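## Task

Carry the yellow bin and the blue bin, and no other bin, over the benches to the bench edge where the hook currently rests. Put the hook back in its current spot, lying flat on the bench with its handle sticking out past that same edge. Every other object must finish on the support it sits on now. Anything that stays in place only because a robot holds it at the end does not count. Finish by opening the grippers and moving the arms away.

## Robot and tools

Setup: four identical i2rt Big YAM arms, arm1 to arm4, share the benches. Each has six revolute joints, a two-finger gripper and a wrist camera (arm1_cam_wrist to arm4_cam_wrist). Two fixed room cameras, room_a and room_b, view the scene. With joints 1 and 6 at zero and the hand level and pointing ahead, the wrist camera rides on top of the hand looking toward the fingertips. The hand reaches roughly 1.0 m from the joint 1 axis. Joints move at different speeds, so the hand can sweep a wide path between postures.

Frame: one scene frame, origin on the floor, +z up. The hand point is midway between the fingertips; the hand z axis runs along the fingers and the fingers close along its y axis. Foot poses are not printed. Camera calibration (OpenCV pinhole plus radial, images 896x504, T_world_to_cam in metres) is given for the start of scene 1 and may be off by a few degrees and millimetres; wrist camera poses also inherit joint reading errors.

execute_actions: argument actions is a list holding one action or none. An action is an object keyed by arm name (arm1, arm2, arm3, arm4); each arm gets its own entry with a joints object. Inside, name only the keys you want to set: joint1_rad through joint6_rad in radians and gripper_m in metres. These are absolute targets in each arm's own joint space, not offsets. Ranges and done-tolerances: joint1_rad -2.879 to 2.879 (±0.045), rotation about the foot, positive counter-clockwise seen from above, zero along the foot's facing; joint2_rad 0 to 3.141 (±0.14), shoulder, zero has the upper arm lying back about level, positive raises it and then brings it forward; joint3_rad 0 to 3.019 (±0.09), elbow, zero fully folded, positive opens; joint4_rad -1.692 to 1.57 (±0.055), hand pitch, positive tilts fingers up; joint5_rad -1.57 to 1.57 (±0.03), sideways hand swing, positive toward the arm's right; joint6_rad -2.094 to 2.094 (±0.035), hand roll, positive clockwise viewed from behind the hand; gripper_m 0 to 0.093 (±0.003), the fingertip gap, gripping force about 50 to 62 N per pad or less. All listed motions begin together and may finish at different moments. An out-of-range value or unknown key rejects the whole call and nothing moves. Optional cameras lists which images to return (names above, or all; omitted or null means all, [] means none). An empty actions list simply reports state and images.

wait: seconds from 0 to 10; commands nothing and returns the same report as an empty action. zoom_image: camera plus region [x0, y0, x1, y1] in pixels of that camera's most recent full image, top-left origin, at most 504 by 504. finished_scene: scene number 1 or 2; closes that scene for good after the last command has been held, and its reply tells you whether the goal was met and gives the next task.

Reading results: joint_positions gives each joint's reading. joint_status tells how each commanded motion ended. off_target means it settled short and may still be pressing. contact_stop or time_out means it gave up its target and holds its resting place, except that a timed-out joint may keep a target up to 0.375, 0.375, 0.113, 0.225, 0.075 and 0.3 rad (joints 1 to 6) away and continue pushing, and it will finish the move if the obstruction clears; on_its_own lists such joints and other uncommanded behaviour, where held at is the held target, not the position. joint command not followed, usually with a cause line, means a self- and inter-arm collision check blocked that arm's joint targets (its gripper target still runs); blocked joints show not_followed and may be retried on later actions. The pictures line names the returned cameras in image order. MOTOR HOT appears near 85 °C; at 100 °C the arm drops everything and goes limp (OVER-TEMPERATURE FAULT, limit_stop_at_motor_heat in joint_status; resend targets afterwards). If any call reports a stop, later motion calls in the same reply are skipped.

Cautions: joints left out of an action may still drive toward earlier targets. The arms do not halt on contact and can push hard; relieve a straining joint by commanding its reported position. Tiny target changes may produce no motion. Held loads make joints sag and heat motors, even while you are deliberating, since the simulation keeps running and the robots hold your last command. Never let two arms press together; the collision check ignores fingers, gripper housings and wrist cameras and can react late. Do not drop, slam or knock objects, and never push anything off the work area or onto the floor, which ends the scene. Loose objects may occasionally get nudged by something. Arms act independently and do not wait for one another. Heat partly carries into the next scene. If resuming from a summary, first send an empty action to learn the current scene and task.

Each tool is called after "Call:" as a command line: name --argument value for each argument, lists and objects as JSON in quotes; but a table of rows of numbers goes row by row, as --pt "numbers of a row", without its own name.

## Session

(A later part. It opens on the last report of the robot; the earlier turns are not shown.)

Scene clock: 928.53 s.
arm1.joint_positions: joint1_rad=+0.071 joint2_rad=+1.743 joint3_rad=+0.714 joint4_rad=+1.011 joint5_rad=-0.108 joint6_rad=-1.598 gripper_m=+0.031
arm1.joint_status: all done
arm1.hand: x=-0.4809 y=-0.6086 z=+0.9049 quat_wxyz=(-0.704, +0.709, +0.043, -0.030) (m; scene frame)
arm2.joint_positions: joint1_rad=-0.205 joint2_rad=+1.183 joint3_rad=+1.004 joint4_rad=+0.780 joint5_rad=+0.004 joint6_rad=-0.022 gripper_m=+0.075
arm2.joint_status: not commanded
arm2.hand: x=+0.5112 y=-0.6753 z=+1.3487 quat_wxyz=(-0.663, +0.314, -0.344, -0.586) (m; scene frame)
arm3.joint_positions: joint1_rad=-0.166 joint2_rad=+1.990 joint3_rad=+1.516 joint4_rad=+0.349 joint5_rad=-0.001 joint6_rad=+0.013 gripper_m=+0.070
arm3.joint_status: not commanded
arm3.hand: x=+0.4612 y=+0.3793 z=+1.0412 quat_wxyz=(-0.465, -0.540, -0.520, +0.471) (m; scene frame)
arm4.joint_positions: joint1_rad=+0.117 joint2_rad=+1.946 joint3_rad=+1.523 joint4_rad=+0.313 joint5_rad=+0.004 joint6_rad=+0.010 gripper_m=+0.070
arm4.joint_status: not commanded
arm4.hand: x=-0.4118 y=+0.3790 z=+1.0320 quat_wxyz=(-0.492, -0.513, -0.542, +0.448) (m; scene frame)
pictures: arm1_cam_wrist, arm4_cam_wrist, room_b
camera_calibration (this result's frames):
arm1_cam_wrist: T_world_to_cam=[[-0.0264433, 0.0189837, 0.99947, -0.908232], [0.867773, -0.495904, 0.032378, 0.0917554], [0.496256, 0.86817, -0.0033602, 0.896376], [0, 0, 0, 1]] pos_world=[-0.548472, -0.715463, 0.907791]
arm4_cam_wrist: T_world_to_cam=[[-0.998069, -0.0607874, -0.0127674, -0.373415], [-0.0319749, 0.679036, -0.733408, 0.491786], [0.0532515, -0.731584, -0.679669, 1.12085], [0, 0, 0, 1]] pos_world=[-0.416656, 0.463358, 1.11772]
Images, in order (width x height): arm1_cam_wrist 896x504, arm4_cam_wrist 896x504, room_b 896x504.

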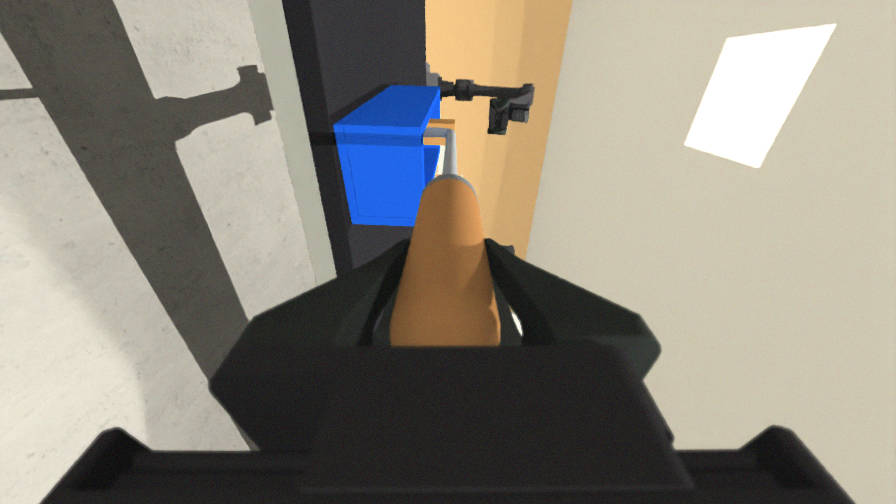

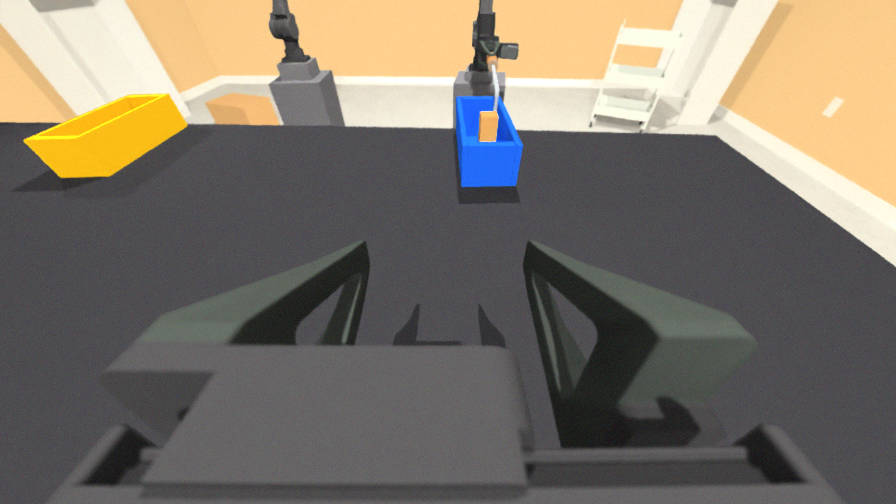

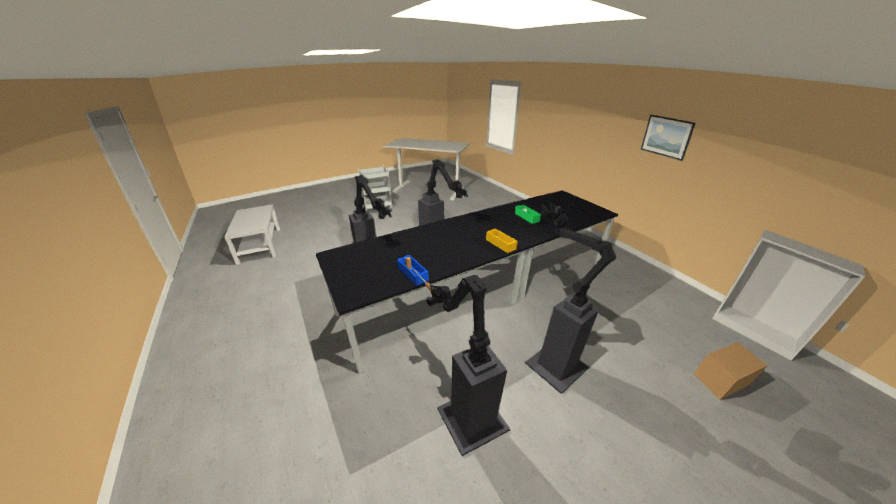

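Call:
execute_actions --actions '[{"arm1":{"joints":{"joint3_rad":0.96}}}]' --cameras '["arm1_cam_wrist"]'

Call:
execute_actions --actions '[{"arm1":{"joints":{"joint1_rad":-0.3,"joint5_rad":-0.42,"joint2_rad":2.0,"joint3_rad":1.5,"joint4_rad":0.72}},"arm3":{"joints":{"joint2_rad":1.3,"joint3_rad":1.0}},"arm4":{"joints":{"joint2_rad":1.3,"joint3_rad":1.0}}}]' --cameras '["arm1_cam_wrist"]'

Call:
execute_actions --actions '[{"arm1":{"joints":{"joint1_rad":-0.694,"joint5_rad":-0.763,"joint2_rad":2.39,"joint3_rad":2.1,"joint4_rad":0.52}}}]' --cameras '["arm1_cam_wrist","room_b"]'

Scene clock: 955.53 s.
arm1.joint_positions: joint1_rad=+0.071 joint2_rad=+1.737 joint3_rad=+0.918 joint4_rad=+1.023 joint5_rad=-0.108 joint6_rad=-1.598 gripper_m=+0.031
arm1.joint_status: all done
arm1.hand: x=-0.4798 y=-0.5528 z=+1.0081 quat_wxyz=(-0.777, +0.627, +0.046, -0.024) (m; scene frame)
arm2.joint_positions: joint1_rad=-0.205 joint2_rad=+1.183 joint3_rad=+1.004 joint4_rad=+0.780 joint5_rad=+0.004 joint6_rad=-0.022 gripper_m=+0.075
arm2.joint_status: not commanded
arm2.hand: x=+0.5112 y=-0.6753 z=+1.3487 quat_wxyz=(-0.663, +0.314, -0.344, -0.586) (m; scene frame)
arm3.joint_positions: joint1_rad=-0.166 joint2_rad=+1.990 joint3_rad=+1.516 joint4_rad=+0.349 joint5_rad=-0.001 joint6_rad=+0.013 gripper_m=+0.070
arm3.joint_status: not commanded
arm3.hand: x=+0.4612 y=+0.3793 z=+1.0412 quat_wxyz=(-0.465, -0.540, -0.520, +0.471) (m; scene frame)
arm4.joint_positions: joint1_rad=+0.117 joint2_rad=+1.946 joint3_rad=+1.523 joint4_rad=+0.313 joint5_rad=+0.004 joint6_rad=+0.010 gripper_m=+0.070
arm4.joint_status: not commanded
arm4.hand: x=-0.4118 y=+0.3790 z=+1.0320 quat_wxyz=(-0.492, -0.513, -0.542, +0.448) (m; scene frame)
pictures: arm1_cam_wrist
camera_calibration (this result's frames):
arm1_cam_wrist: T_world_to_cam=[[-0.027716, -0.20076, 0.979248, -1.11408], [0.866963, -0.492478, -0.0764272, 0.226356], [0.497601, 0.846854, 0.187701, 0.643992], [0, 0, 0, 1]] pos_world=[-0.547571, -0.657555, 0.987383]
Images, in order (width x height): arm1_cam_wrist 896x504.

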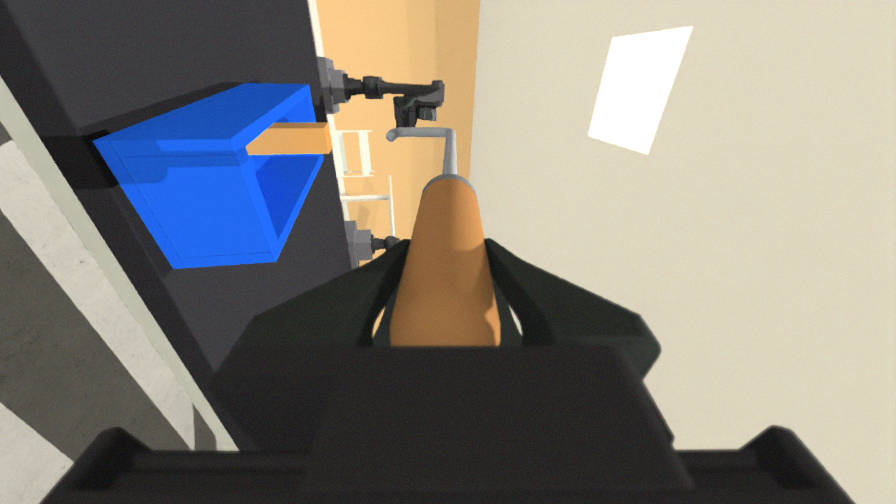

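Scene clock: 957.23 s.
arm1.joint_positions: joint1_rad=-0.292 joint2_rad=+2.030 joint3_rad=+1.440 joint4_rad=+0.704 joint5_rad=-0.422 joint6_rad=-1.598 gripper_m=+0.031
arm1.joint_status: all done
arm1.hand: x=-0.2428 y=-0.4360 z=+0.9977 quat_wxyz=(-0.746, +0.665, +0.040, +0.004) (m; scene frame)
arm2.joint_positions: joint1_rad=-0.205 joint2_rad=+1.183 joint3_rad=+1.004 joint4_rad=+0.780 joint5_rad=+0.004 joint6_rad=-0.022 gripper_m=+0.075
arm2.joint_status: not commanded
arm2.hand: x=+0.5112 y=-0.6753 z=+1.3487 quat_wxyz=(-0.663, +0.314, -0.344, -0.586) (m; scene frame)
arm3.joint_positions: joint1_rad=-0.166 joint2_rad=+1.290 joint3_rad=+0.997 joint4_rad=+0.348 joint5_rad=-0.001 joint6_rad=+0.013 gripper_m=+0.070
arm3.joint_status: all done
arm3.hand: x=+0.4671 y=+0.6080 z=+1.2139 quat_wxyz=(-0.511, -0.494, -0.477, +0.517) (m; scene frame)
arm4.joint_positions: joint1_rad=+0.117 joint2_rad=+1.293 joint3_rad=+1.007 joint4_rad=+0.313 joint5_rad=+0.004 joint6_rad=+0.010 gripper_m=+0.070
arm4.joint_status: all done
arm4.hand: x=-0.4301 y=+0.5985 z=+1.1713 quat_wxyz=(-0.528, -0.481, -0.507, +0.482) (m; scene frame)
pictures: arm1_cam_wrist
camera_calibration (this result's frames):
arm1_cam_wrist: T_world_to_cam=[[-0.0669204, -0.102524, 0.992477, -1.05375], [0.840506, -0.541801, 0.000704514, -0.0272067], [0.537653, 0.83423, 0.12243, 0.498397], [0, 0, 0, 1]] pos_world=[-0.315615, -0.538553, 0.984823]
Images, in order (width x height): arm1_cam_wrist 896x504.

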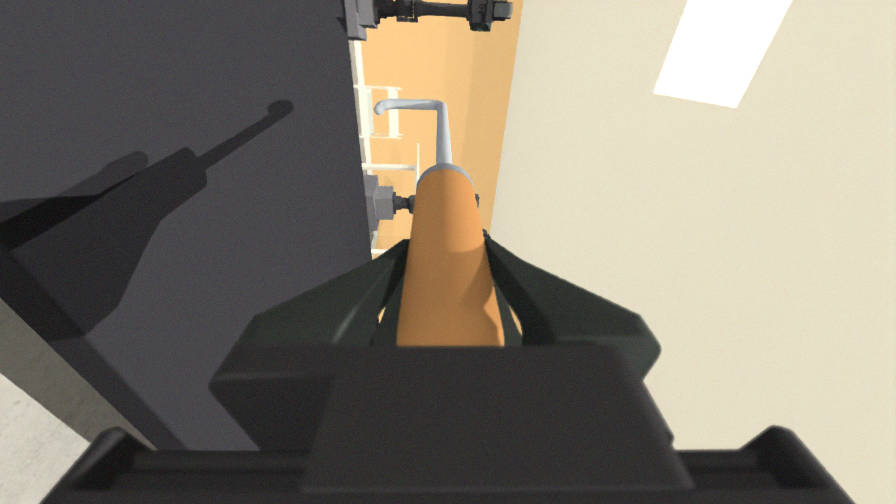

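Scene clock: 959.37 s.
arm1.joint_positions: joint1_rad=-0.695 joint2_rad=+2.426 joint3_rad=+2.031 joint4_rad=+0.502 joint5_rad=-0.765 joint6_rad=-1.598 gripper_m=+0.031
arm1.joint_status: all done
arm1.hand: x=+0.0780 y=-0.4753 z=+0.9435 quat_wxyz=(-0.736, +0.675, +0.030, +0.036) (m; scene frame)
arm2.joint_positions: joint1_rad=-0.205 joint2_rad=+1.183 joint3_rad=+1.004 joint4_rad=+0.780 joint5_rad=+0.004 joint6_rad=-0.022 gripper_m=+0.075
arm2.joint_status: not commanded
arm2.hand: x=+0.5112 y=-0.6753 z=+1.3487 quat_wxyz=(-0.663, +0.314, -0.344, -0.586) (m; scene frame)
arm3.joint_positions: joint1_rad=-0.166 joint2_rad=+1.290 joint3_rad=+0.997 joint4_rad=+0.348 joint5_rad=-0.001 joint6_rad=+0.013 gripper_m=+0.070
arm3.joint_status: not commanded
arm3.hand: x=+0.4671 y=+0.6080 z=+1.2139 quat_wxyz=(-0.511, -0.494, -0.477, +0.517) (m; scene frame)
arm4.joint_positions: joint1_rad=+0.117 joint2_rad=+1.293 joint3_rad=+1.007 joint4_rad=+0.313 joint5_rad=+0.004 joint6_rad=+0.010 gripper_m=+0.070
arm4.joint_status: not commanded
arm4.hand: x=-0.4301 y=+0.5985 z=+1.1713 quat_wxyz=(-0.528, -0.481, -0.507, +0.482) (m; scene frame)
pictures: arm1_cam_wrist, room_b
camera_calibration (this result's frames):
arm1_cam_wrist: T_world_to_cam=[[-0.0998204, -0.0714256, 0.992439, -0.965142], [0.805256, -0.591682, 0.0384102, -0.374713], [0.584464, 0.803001, 0.116578, 0.352416], [0, 0, 0, 1]] pos_world=[-0.000575343, -0.573637, 0.931153]
Images, in order (width x height): arm1_cam_wrist 896x504, room_b 896x504.

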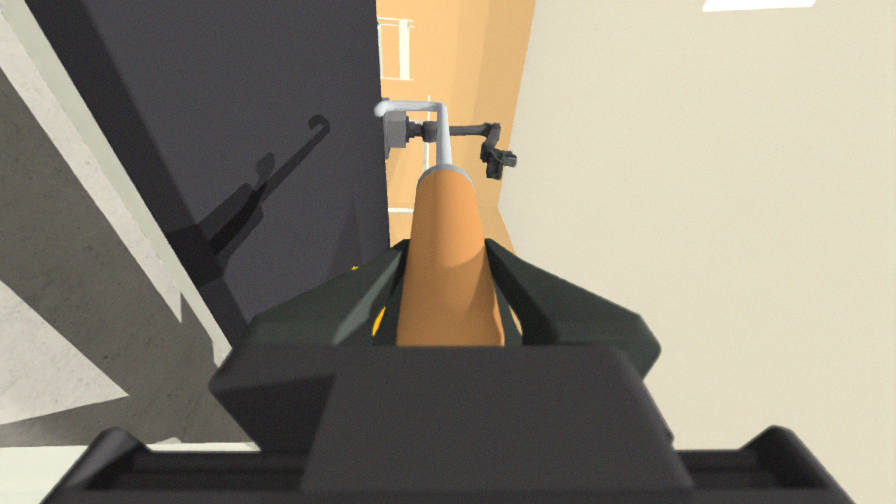

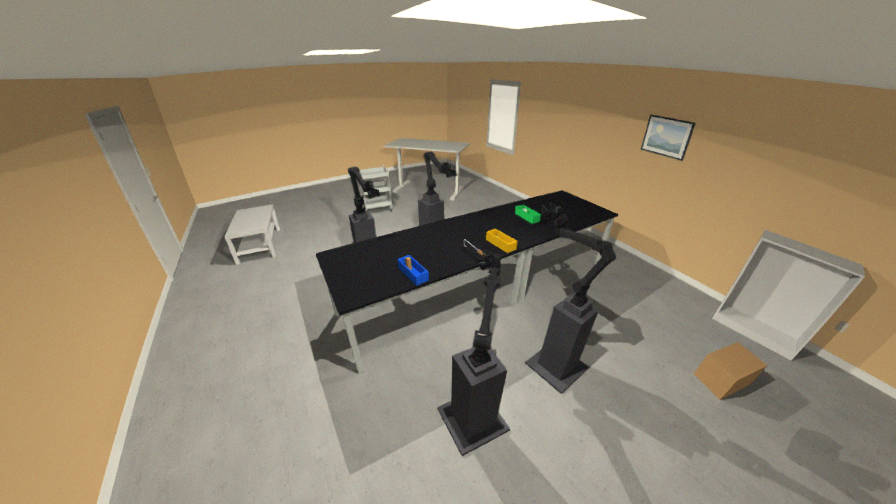

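Call:
execute_actions --actions '[{"arm1":{"joints":{"joint2_rad":2.60,"joint3_rad":2.28,"joint4_rad":0.555,"joint6_rad":0.0}}}]' --cameras '["arm1_cam_wrist","room_b"]'

Scene clock: 967.07 s.
arm1.joint_positions: joint1_rad=-0.695 joint2_rad=+2.623 joint3_rad=+2.211 joint4_rad=+0.517 joint5_rad=-0.762 joint6_rad=-0.010 gripper_m=+0.031
arm1.joint_status: all done
arm1.hand: x=+0.0987 y=-0.4535 z=+0.8688 quat_wxyz=(-0.542, +0.494, -0.462, -0.499) (m; scene frame)
arm2.joint_positions: joint1_rad=-0.205 joint2_rad=+1.183 joint3_rad=+1.004 joint4_rad=+0.780 joint5_rad=+0.004 joint6_rad=-0.022 gripper_m=+0.075
arm2.joint_status: not commanded
arm2.hand: x=+0.5112 y=-0.6753 z=+1.3487 quat_wxyz=(-0.663, +0.314, -0.344, -0.586) (m; scene frame)
arm3.joint_positions: joint1_rad=-0.166 joint2_rad=+1.290 joint3_rad=+0.997 joint4_rad=+0.348 joint5_rad=-0.001 joint6_rad=+0.013 gripper_m=+0.070
arm3.joint_status: not commanded
arm3.hand: x=+0.4671 y=+0.6080 z=+1.2139 quat_wxyz=(-0.511, -0.494, -0.477, +0.517) (m; scene frame)
arm4.joint_positions: joint1_rad=+0.117 joint2_rad=+1.293 joint3_rad=+1.007 joint4_rad=+0.313 joint5_rad=+0.004 joint6_rad=+0.010 gripper_m=+0.070
arm4.joint_status: not commanded
arm4.hand: x=-0.4301 y=+0.5985 z=+1.1713 quat_wxyz=(-0.528, -0.481, -0.507, +0.482) (m; scene frame)
pictures: arm1_cam_wrist, room_b
camera_calibration (this result's frames):
arm1_cam_wrist: T_world_to_cam=[[0.996647, -0.000949852, 0.0818186, -0.172506], [0.0697479, -0.512973, -0.855567, 0.509431], [0.0427834, 0.858404, -0.511186, 0.95546], [0, 0, 0, 1]] pos_world=[0.0955179, -0.559011, 0.938385]
Images, in order (width x height): arm1_cam_wrist 896x504, room_b 896x504.

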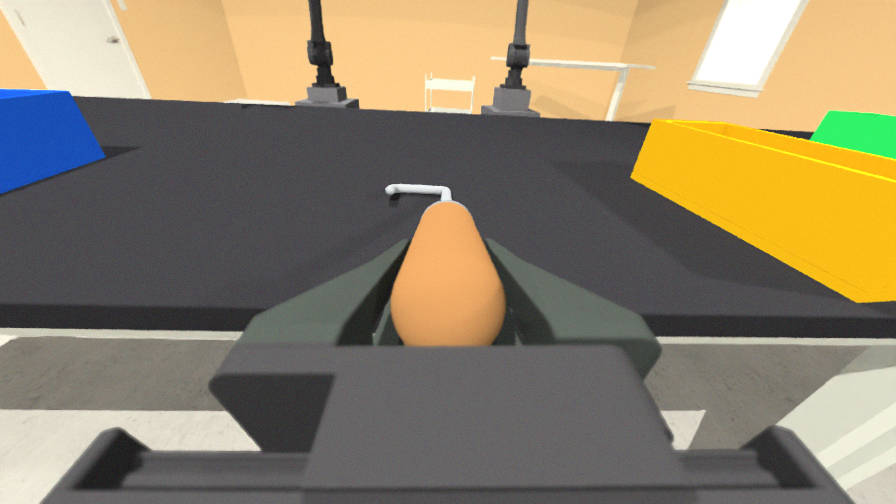

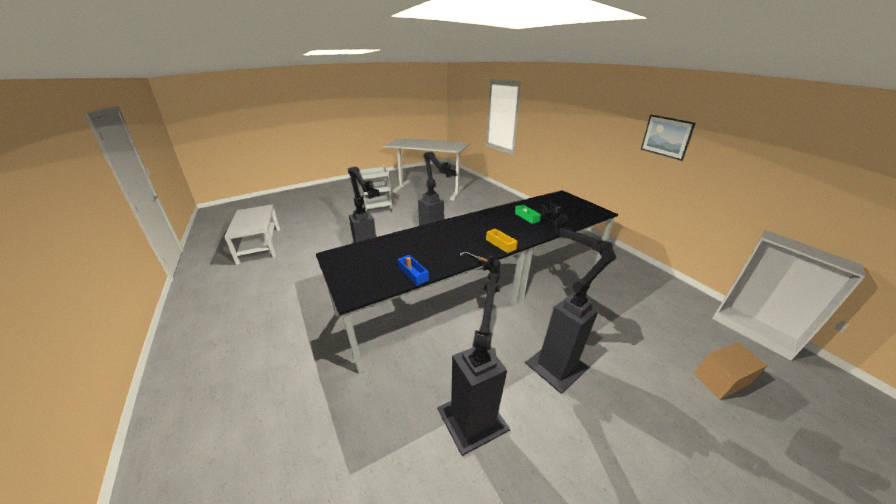

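Call:
execute_actions --actions '[{"arm1":{"joints":{"joint2_rad":2.69}}}]' --cameras '["arm1_cam_wrist"]'

Scene clock: 970.90 s.
arm1.joint_positions: joint1_rad=-0.695 joint2_rad=+2.658 joint3_rad=+2.221 joint4_rad=+0.533 joint5_rad=-0.762 joint6_rad=-0.007 gripper_m=+0.031
arm1.joint_status: all done
arm1.hand: x=+0.0988 y=-0.4529 z=+0.8444 quat_wxyz=(-0.537, +0.494, -0.467, -0.500) (m; scene frame)
arm2.joint_positions: joint1_rad=-0.205 joint2_rad=+1.183 joint3_rad=+1.004 joint4_rad=+0.780 joint5_rad=+0.004 joint6_rad=-0.022 gripper_m=+0.075
arm2.joint_status: not commanded
arm2.hand: x=+0.5112 y=-0.6753 z=+1.3487 quat_wxyz=(-0.663, +0.314, -0.344, -0.586) (m; scene frame)
arm3.joint_positions: joint1_rad=-0.166 joint2_rad=+1.290 joint3_rad=+0.997 joint4_rad=+0.348 joint5_rad=-0.001 joint6_rad=+0.013 gripper_m=+0.070
arm3.joint_status: not commanded
arm3.hand: x=+0.4671 y=+0.6080 z=+1.2139 quat_wxyz=(-0.511, -0.494, -0.477, +0.517) (m; scene frame)
arm4.joint_positions: joint1_rad=+0.117 joint2_rad=+1.293 joint3_rad=+1.007 joint4_rad=+0.313 joint5_rad=+0.004 joint6_rad=+0.010 gripper_m=+0.070
arm4.joint_status: not commanded
arm4.hand: x=-0.4301 y=+0.5985 z=+1.1713 quat_wxyz=(-0.528, -0.481, -0.507, +0.482) (m; scene frame)
pictures: arm1_cam_wrist
camera_calibration (this result's frames):
arm1_cam_wrist: T_world_to_cam=[[0.997415, -0.0000330995, 0.0718611, -0.161893], [0.0613768, -0.519711, -0.852134, 0.483676], [0.0373752, 0.854342, -0.518365, 0.947269], [0, 0, 0, 1]] pos_world=[0.0963839, -0.557925, 0.914822]
Images, in order (width x height): arm1_cam_wrist 896x504.

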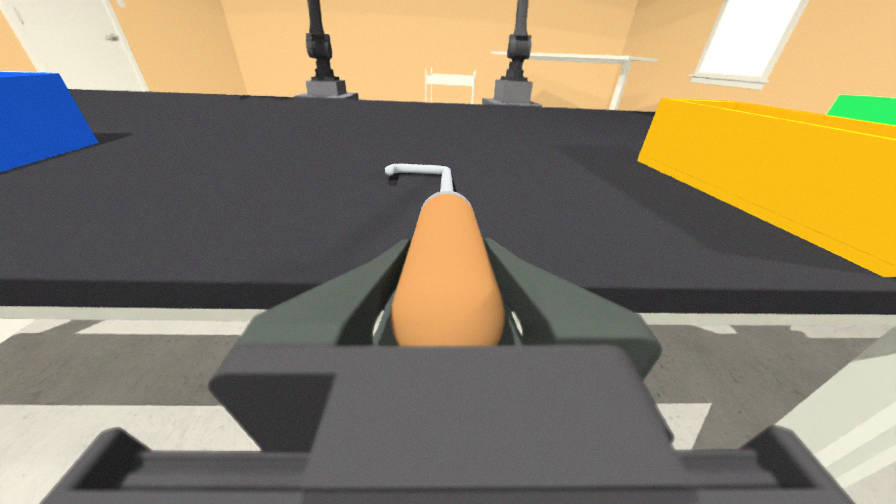

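Call:
execute_actions --actions '[{"arm1":{"joints":{"joint2_rad":2.73,"joint3_rad":2.23,"joint4_rad":0.51}}}]' --cameras '["arm1_cam_wrist"]'

Scene clock: 974.63 s.
arm1.joint_positions: joint1_rad=-0.695 joint2_rad=+2.700 joint3_rad=+2.221 joint4_rad=+0.523 joint5_rad=-0.761 joint6_rad=-0.007 gripper_m=+0.031
arm1.joint_status: all done
arm1.hand: x=+0.0974 y=-0.4539 z=+0.8044 quat_wxyz=(-0.520, +0.495, -0.485, -0.500) (m; scene frame)
arm2.joint_positions: joint1_rad=-0.205 joint2_rad=+1.183 joint3_rad=+1.004 joint4_rad=+0.780 joint5_rad=+0.004 joint6_rad=-0.022 gripper_m=+0.075
arm2.joint_status: not commanded
arm2.hand: x=+0.5112 y=-0.6753 z=+1.3487 quat_wxyz=(-0.663, +0.314, -0.344, -0.586) (m; scene frame)
arm3.joint_positions: joint1_rad=-0.166 joint2_rad=+1.290 joint3_rad=+0.997 joint4_rad=+0.348 joint5_rad=-0.001 joint6_rad=+0.013 gripper_m=+0.070
arm3.joint_status: not commanded
arm3.hand: x=+0.4671 y=+0.6080 z=+1.2139 quat_wxyz=(-0.511, -0.494, -0.477, +0.517) (m; scene frame)
arm4.joint_positions: joint1_rad=+0.117 joint2_rad=+1.293 joint3_rad=+1.007 joint4_rad=+0.313 joint5_rad=+0.004 joint6_rad=+0.010 gripper_m=+0.070
arm4.joint_status: not commanded
arm4.hand: x=-0.4301 y=+0.5985 z=+1.1713 quat_wxyz=(-0.528, -0.481, -0.507, +0.482) (m; scene frame)
pictures: arm1_cam_wrist
camera_calibration (this result's frames):
arm1_cam_wrist: T_world_to_cam=[[0.999343, 0.00176165, 0.0362116, -0.128239], [0.0311975, -0.550607, -0.834182, 0.423645], [0.0184688, 0.834763, -0.5503, 0.946108], [0, 0, 0, 1]] pos_world=[0.0974648, -0.556288, 0.878684]
Images, in order (width x height): arm1_cam_wrist 896x504.

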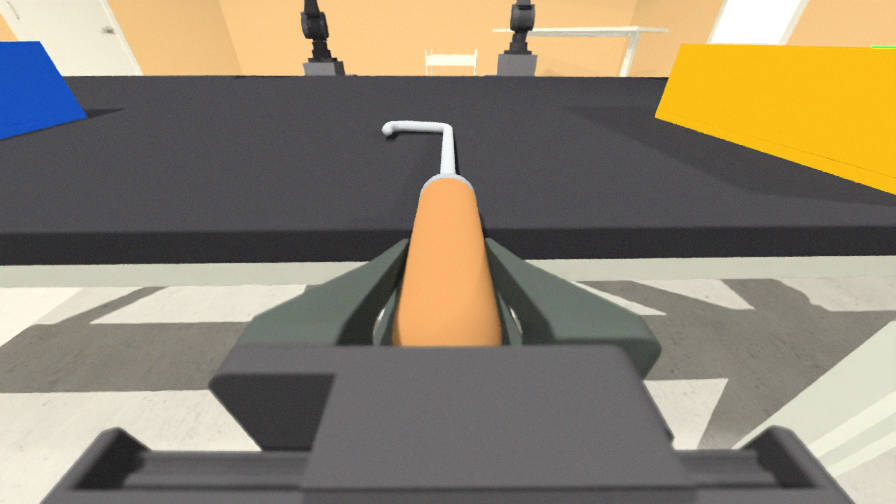

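Release, then lift clear.

Call:
execute_actions --actions '[{"arm1":{"joints":{"gripper_m":0.08}}}]' --cameras '["arm1_cam_wrist"]'

Call:
execute_actions --actions '[{"arm1":{"joints":{"joint2_rad":2.2}}}]'

Scene clock: 979.00 s.
arm1.joint_positions: joint1_rad=-0.695 joint2_rad=+2.700 joint3_rad=+2.221 joint4_rad=+0.523 joint5_rad=-0.761 joint6_rad=-0.007 gripper_m=+0.080
arm1.joint_status: all done
arm1.hand: x=+0.0974 y=-0.4539 z=+0.8044 quat_wxyz=(-0.520, +0.495, -0.485, -0.500) (m; scene frame)
arm2.joint_positions: joint1_rad=-0.205 joint2_rad=+1.183 joint3_rad=+1.004 joint4_rad=+0.780 joint5_rad=+0.004 joint6_rad=-0.022 gripper_m=+0.075
arm2.joint_status: not commanded
arm2.hand: x=+0.5112 y=-0.6753 z=+1.3487 quat_wxyz=(-0.663, +0.314, -0.344, -0.586) (m; scene frame)
arm3.joint_positions: joint1_rad=-0.166 joint2_rad=+1.290 joint3_rad=+0.997 joint4_rad=+0.348 joint5_rad=-0.001 joint6_rad=+0.013 gripper_m=+0.070
arm3.joint_status: not commanded
arm3.hand: x=+0.4671 y=+0.6080 z=+1.2139 quat_wxyz=(-0.511, -0.494, -0.477, +0.517) (m; scene frame)
arm4.joint_positions: joint1_rad=+0.117 joint2_rad=+1.293 joint3_rad=+1.007 joint4_rad=+0.313 joint5_rad=+0.004 joint6_rad=+0.010 gripper_m=+0.070
arm4.joint_status: not commanded
arm4.hand: x=-0.4301 y=+0.5985 z=+1.1713 quat_wxyz=(-0.528, -0.481, -0.507, +0.482) (m; scene frame)
pictures: arm1_cam_wrist
camera_calibration (this result's frames):
arm1_cam_wrist: T_world_to_cam=[[0.999356, 0.0017767, 0.0358307, -0.127927], [0.030888, -0.550603, -0.834195, 0.423688], [0.0182464, 0.834765, -0.550304, 0.946134], [0, 0, 0, 1]] pos_world=[0.0974946, -0.556288, 0.878683]
Images, in order (width x height): arm1_cam_wrist 896x504.

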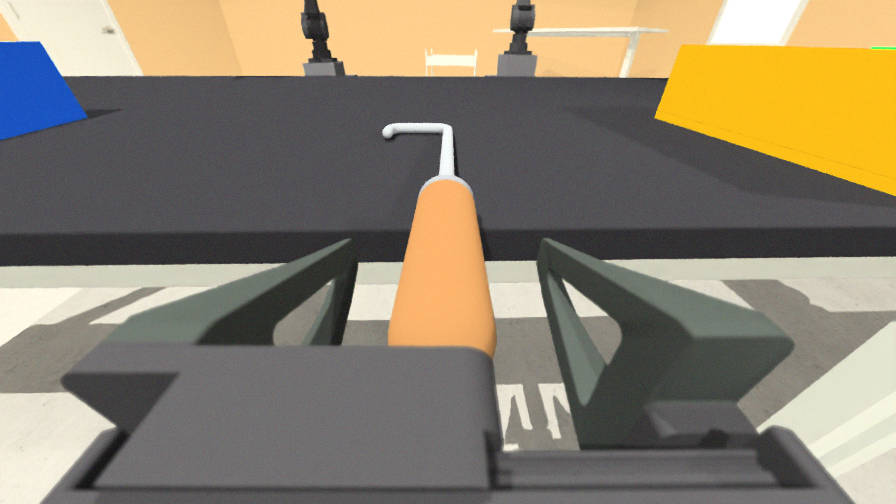

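Scene clock: 981.17 s.
arm1.joint_positions: joint1_rad=-0.695 joint2_rad=+2.189 joint3_rad=+2.230 joint4_rad=+0.515 joint5_rad=-0.761 joint6_rad=-0.007 gripper_m=+0.080
arm1.joint_status: all done
arm1.hand: x=+0.0427 y=-0.5175 z=+1.2615 quat_wxyz=(-0.680, +0.471, -0.288, -0.483) (m; scene frame)
arm2.joint_positions: joint1_rad=-0.205 joint2_rad=+1.183 joint3_rad=+1.004 joint4_rad=+0.780 joint5_rad=+0.004 joint6_rad=-0.022 gripper_m=+0.075
arm2.joint_status: not commanded
arm2.hand: x=+0.5112 y=-0.6753 z=+1.3487 quat_wxyz=(-0.663, +0.314, -0.344, -0.586) (m; scene frame)
arm3.joint_positions: joint1_rad=-0.166 joint2_rad=+1.290 joint3_rad=+0.997 joint4_rad=+0.348 joint5_rad=-0.001 joint6_rad=+0.013 gripper_m=+0.070
arm3.joint_status: not commanded
arm3.hand: x=+0.4671 y=+0.6080 z=+1.2139 quat_wxyz=(-0.511, -0.494, -0.477, +0.517) (m; scene frame)
arm4.joint_positions: joint1_rad=+0.117 joint2_rad=+1.293 joint3_rad=+1.007 joint4_rad=+0.313 joint5_rad=+0.004 joint6_rad=+0.010 gripper_m=+0.070
arm4.joint_status: not commanded
arm4.hand: x=-0.4301 y=+0.5985 z=+1.1713 quat_wxyz=(-0.528, -0.481, -0.507, +0.482) (m; scene frame)
pictures: arm1_cam_wrist, arm2_cam_wrist, arm3_cam_wrist, arm4_cam_wrist, room_a, room_b
camera_calibration (this result's frames):
arm1_cam_wrist: T_world_to_cam=[[0.924544, -0.0806466, 0.372444, -0.553722], [0.347331, -0.223756, -0.910656, 1.02377], [0.156778, 0.971303, -0.178862, 0.847918], [0, 0, 0, 1]] pos_world=[0.0234179, -0.639166, 1.29019]
arm2_cam_wrist: T_world_to_cam=[[0.993199, -0.113498, 0.0259762, -0.619901], [0.0219463, -0.036613, -0.999089, 1.31755], [0.114346, 0.992863, -0.0338731, 0.785627], [0, 0, 0, 1]] pos_world=[0.496936, -0.802139, 1.35906]
arm3_cam_wrist: T_world_to_cam=[[-0.999906, 0.00671823, -0.0119506, 0.47899], [0.0137007, 0.520989, -0.853453, 0.714141], [0.000492459, -0.853537, -0.521032, 1.2731], [0, 0, 0, 1]] pos_world=[0.468534, 0.711357, 1.27853]
arm4_cam_wrist: T_world_to_cam=[[-0.998016, -0.0611872, -0.0148359, -0.373831], [-0.0229448, 0.572904, -0.819301, 0.612263], [0.0586303, -0.817335, -0.573171, 1.30596], [0, 0, 0, 1]] pos_world=[-0.43561, 0.693767, 1.24462]
Images, in order (width x height): arm1_cam_wrist 896x504, arm2_cam_wrist 896x504, arm3_cam_wrist 896x504, arm4_cam_wrist 896x504, room_a 896x504, room_b 896x504.

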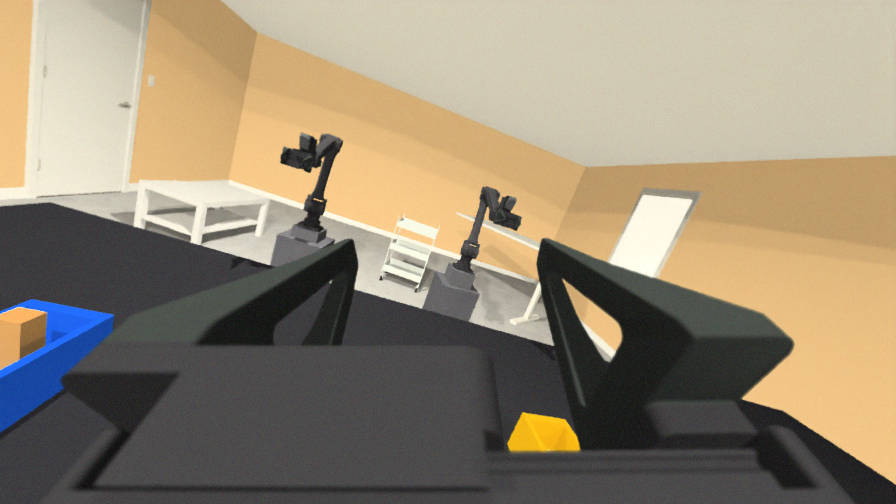

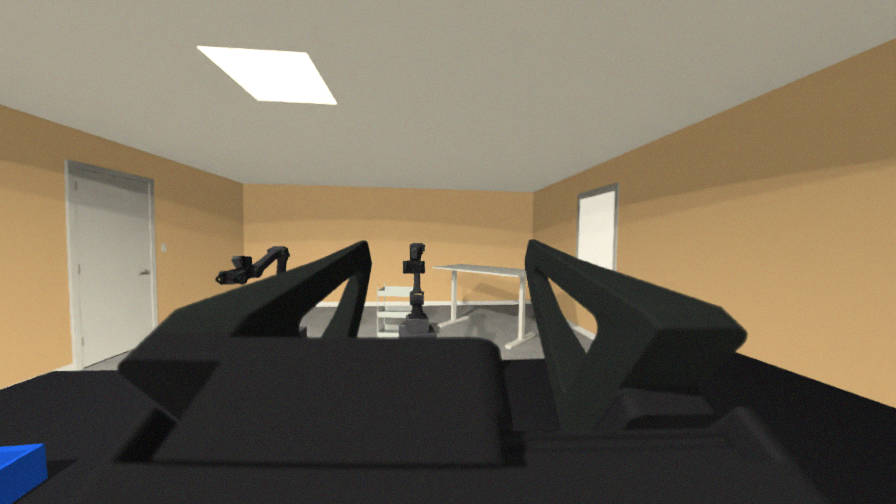

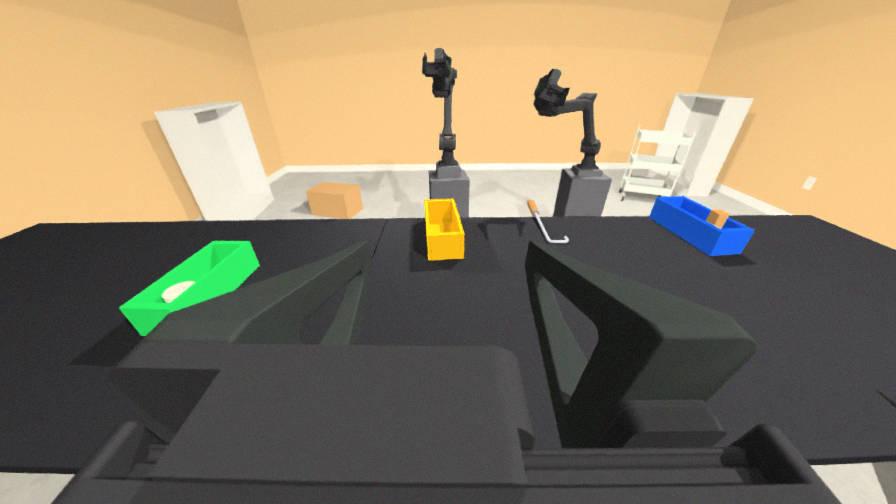

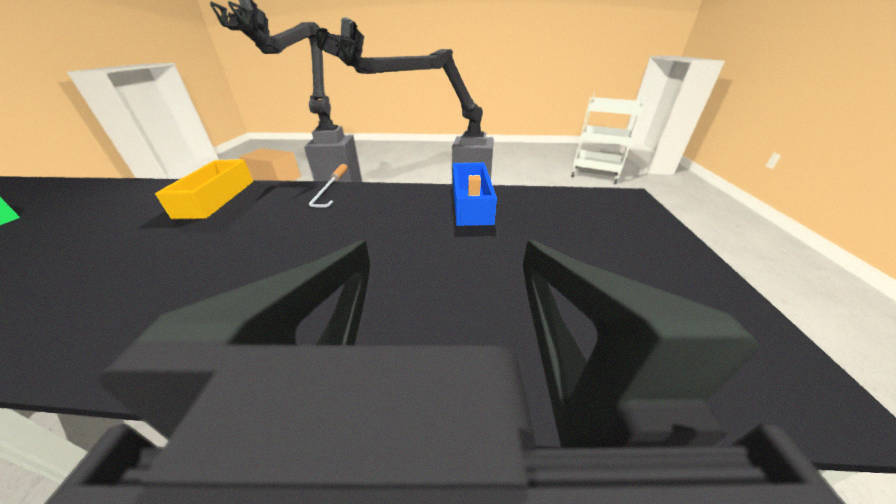

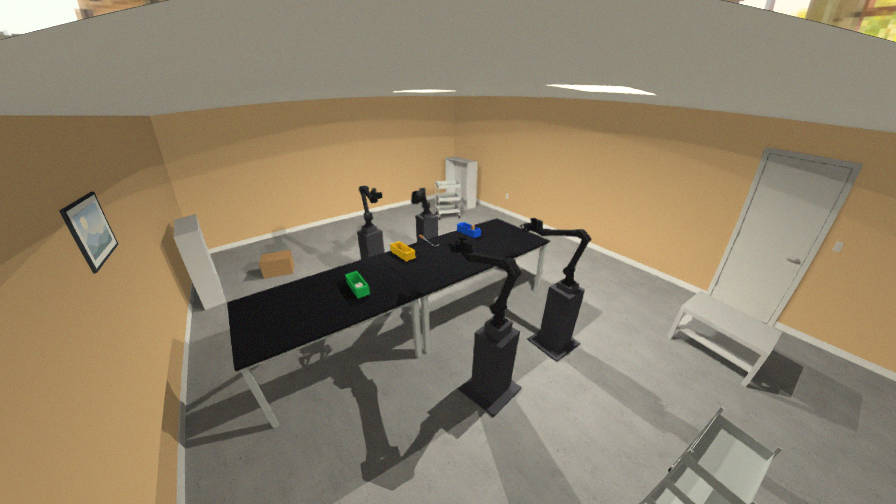

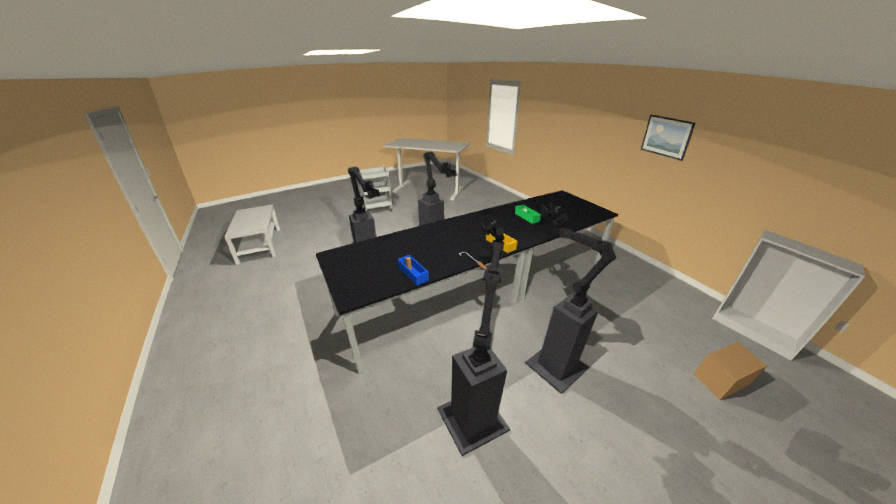

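Call:
finished_scene --scene 1

The scene is finished: the task was done.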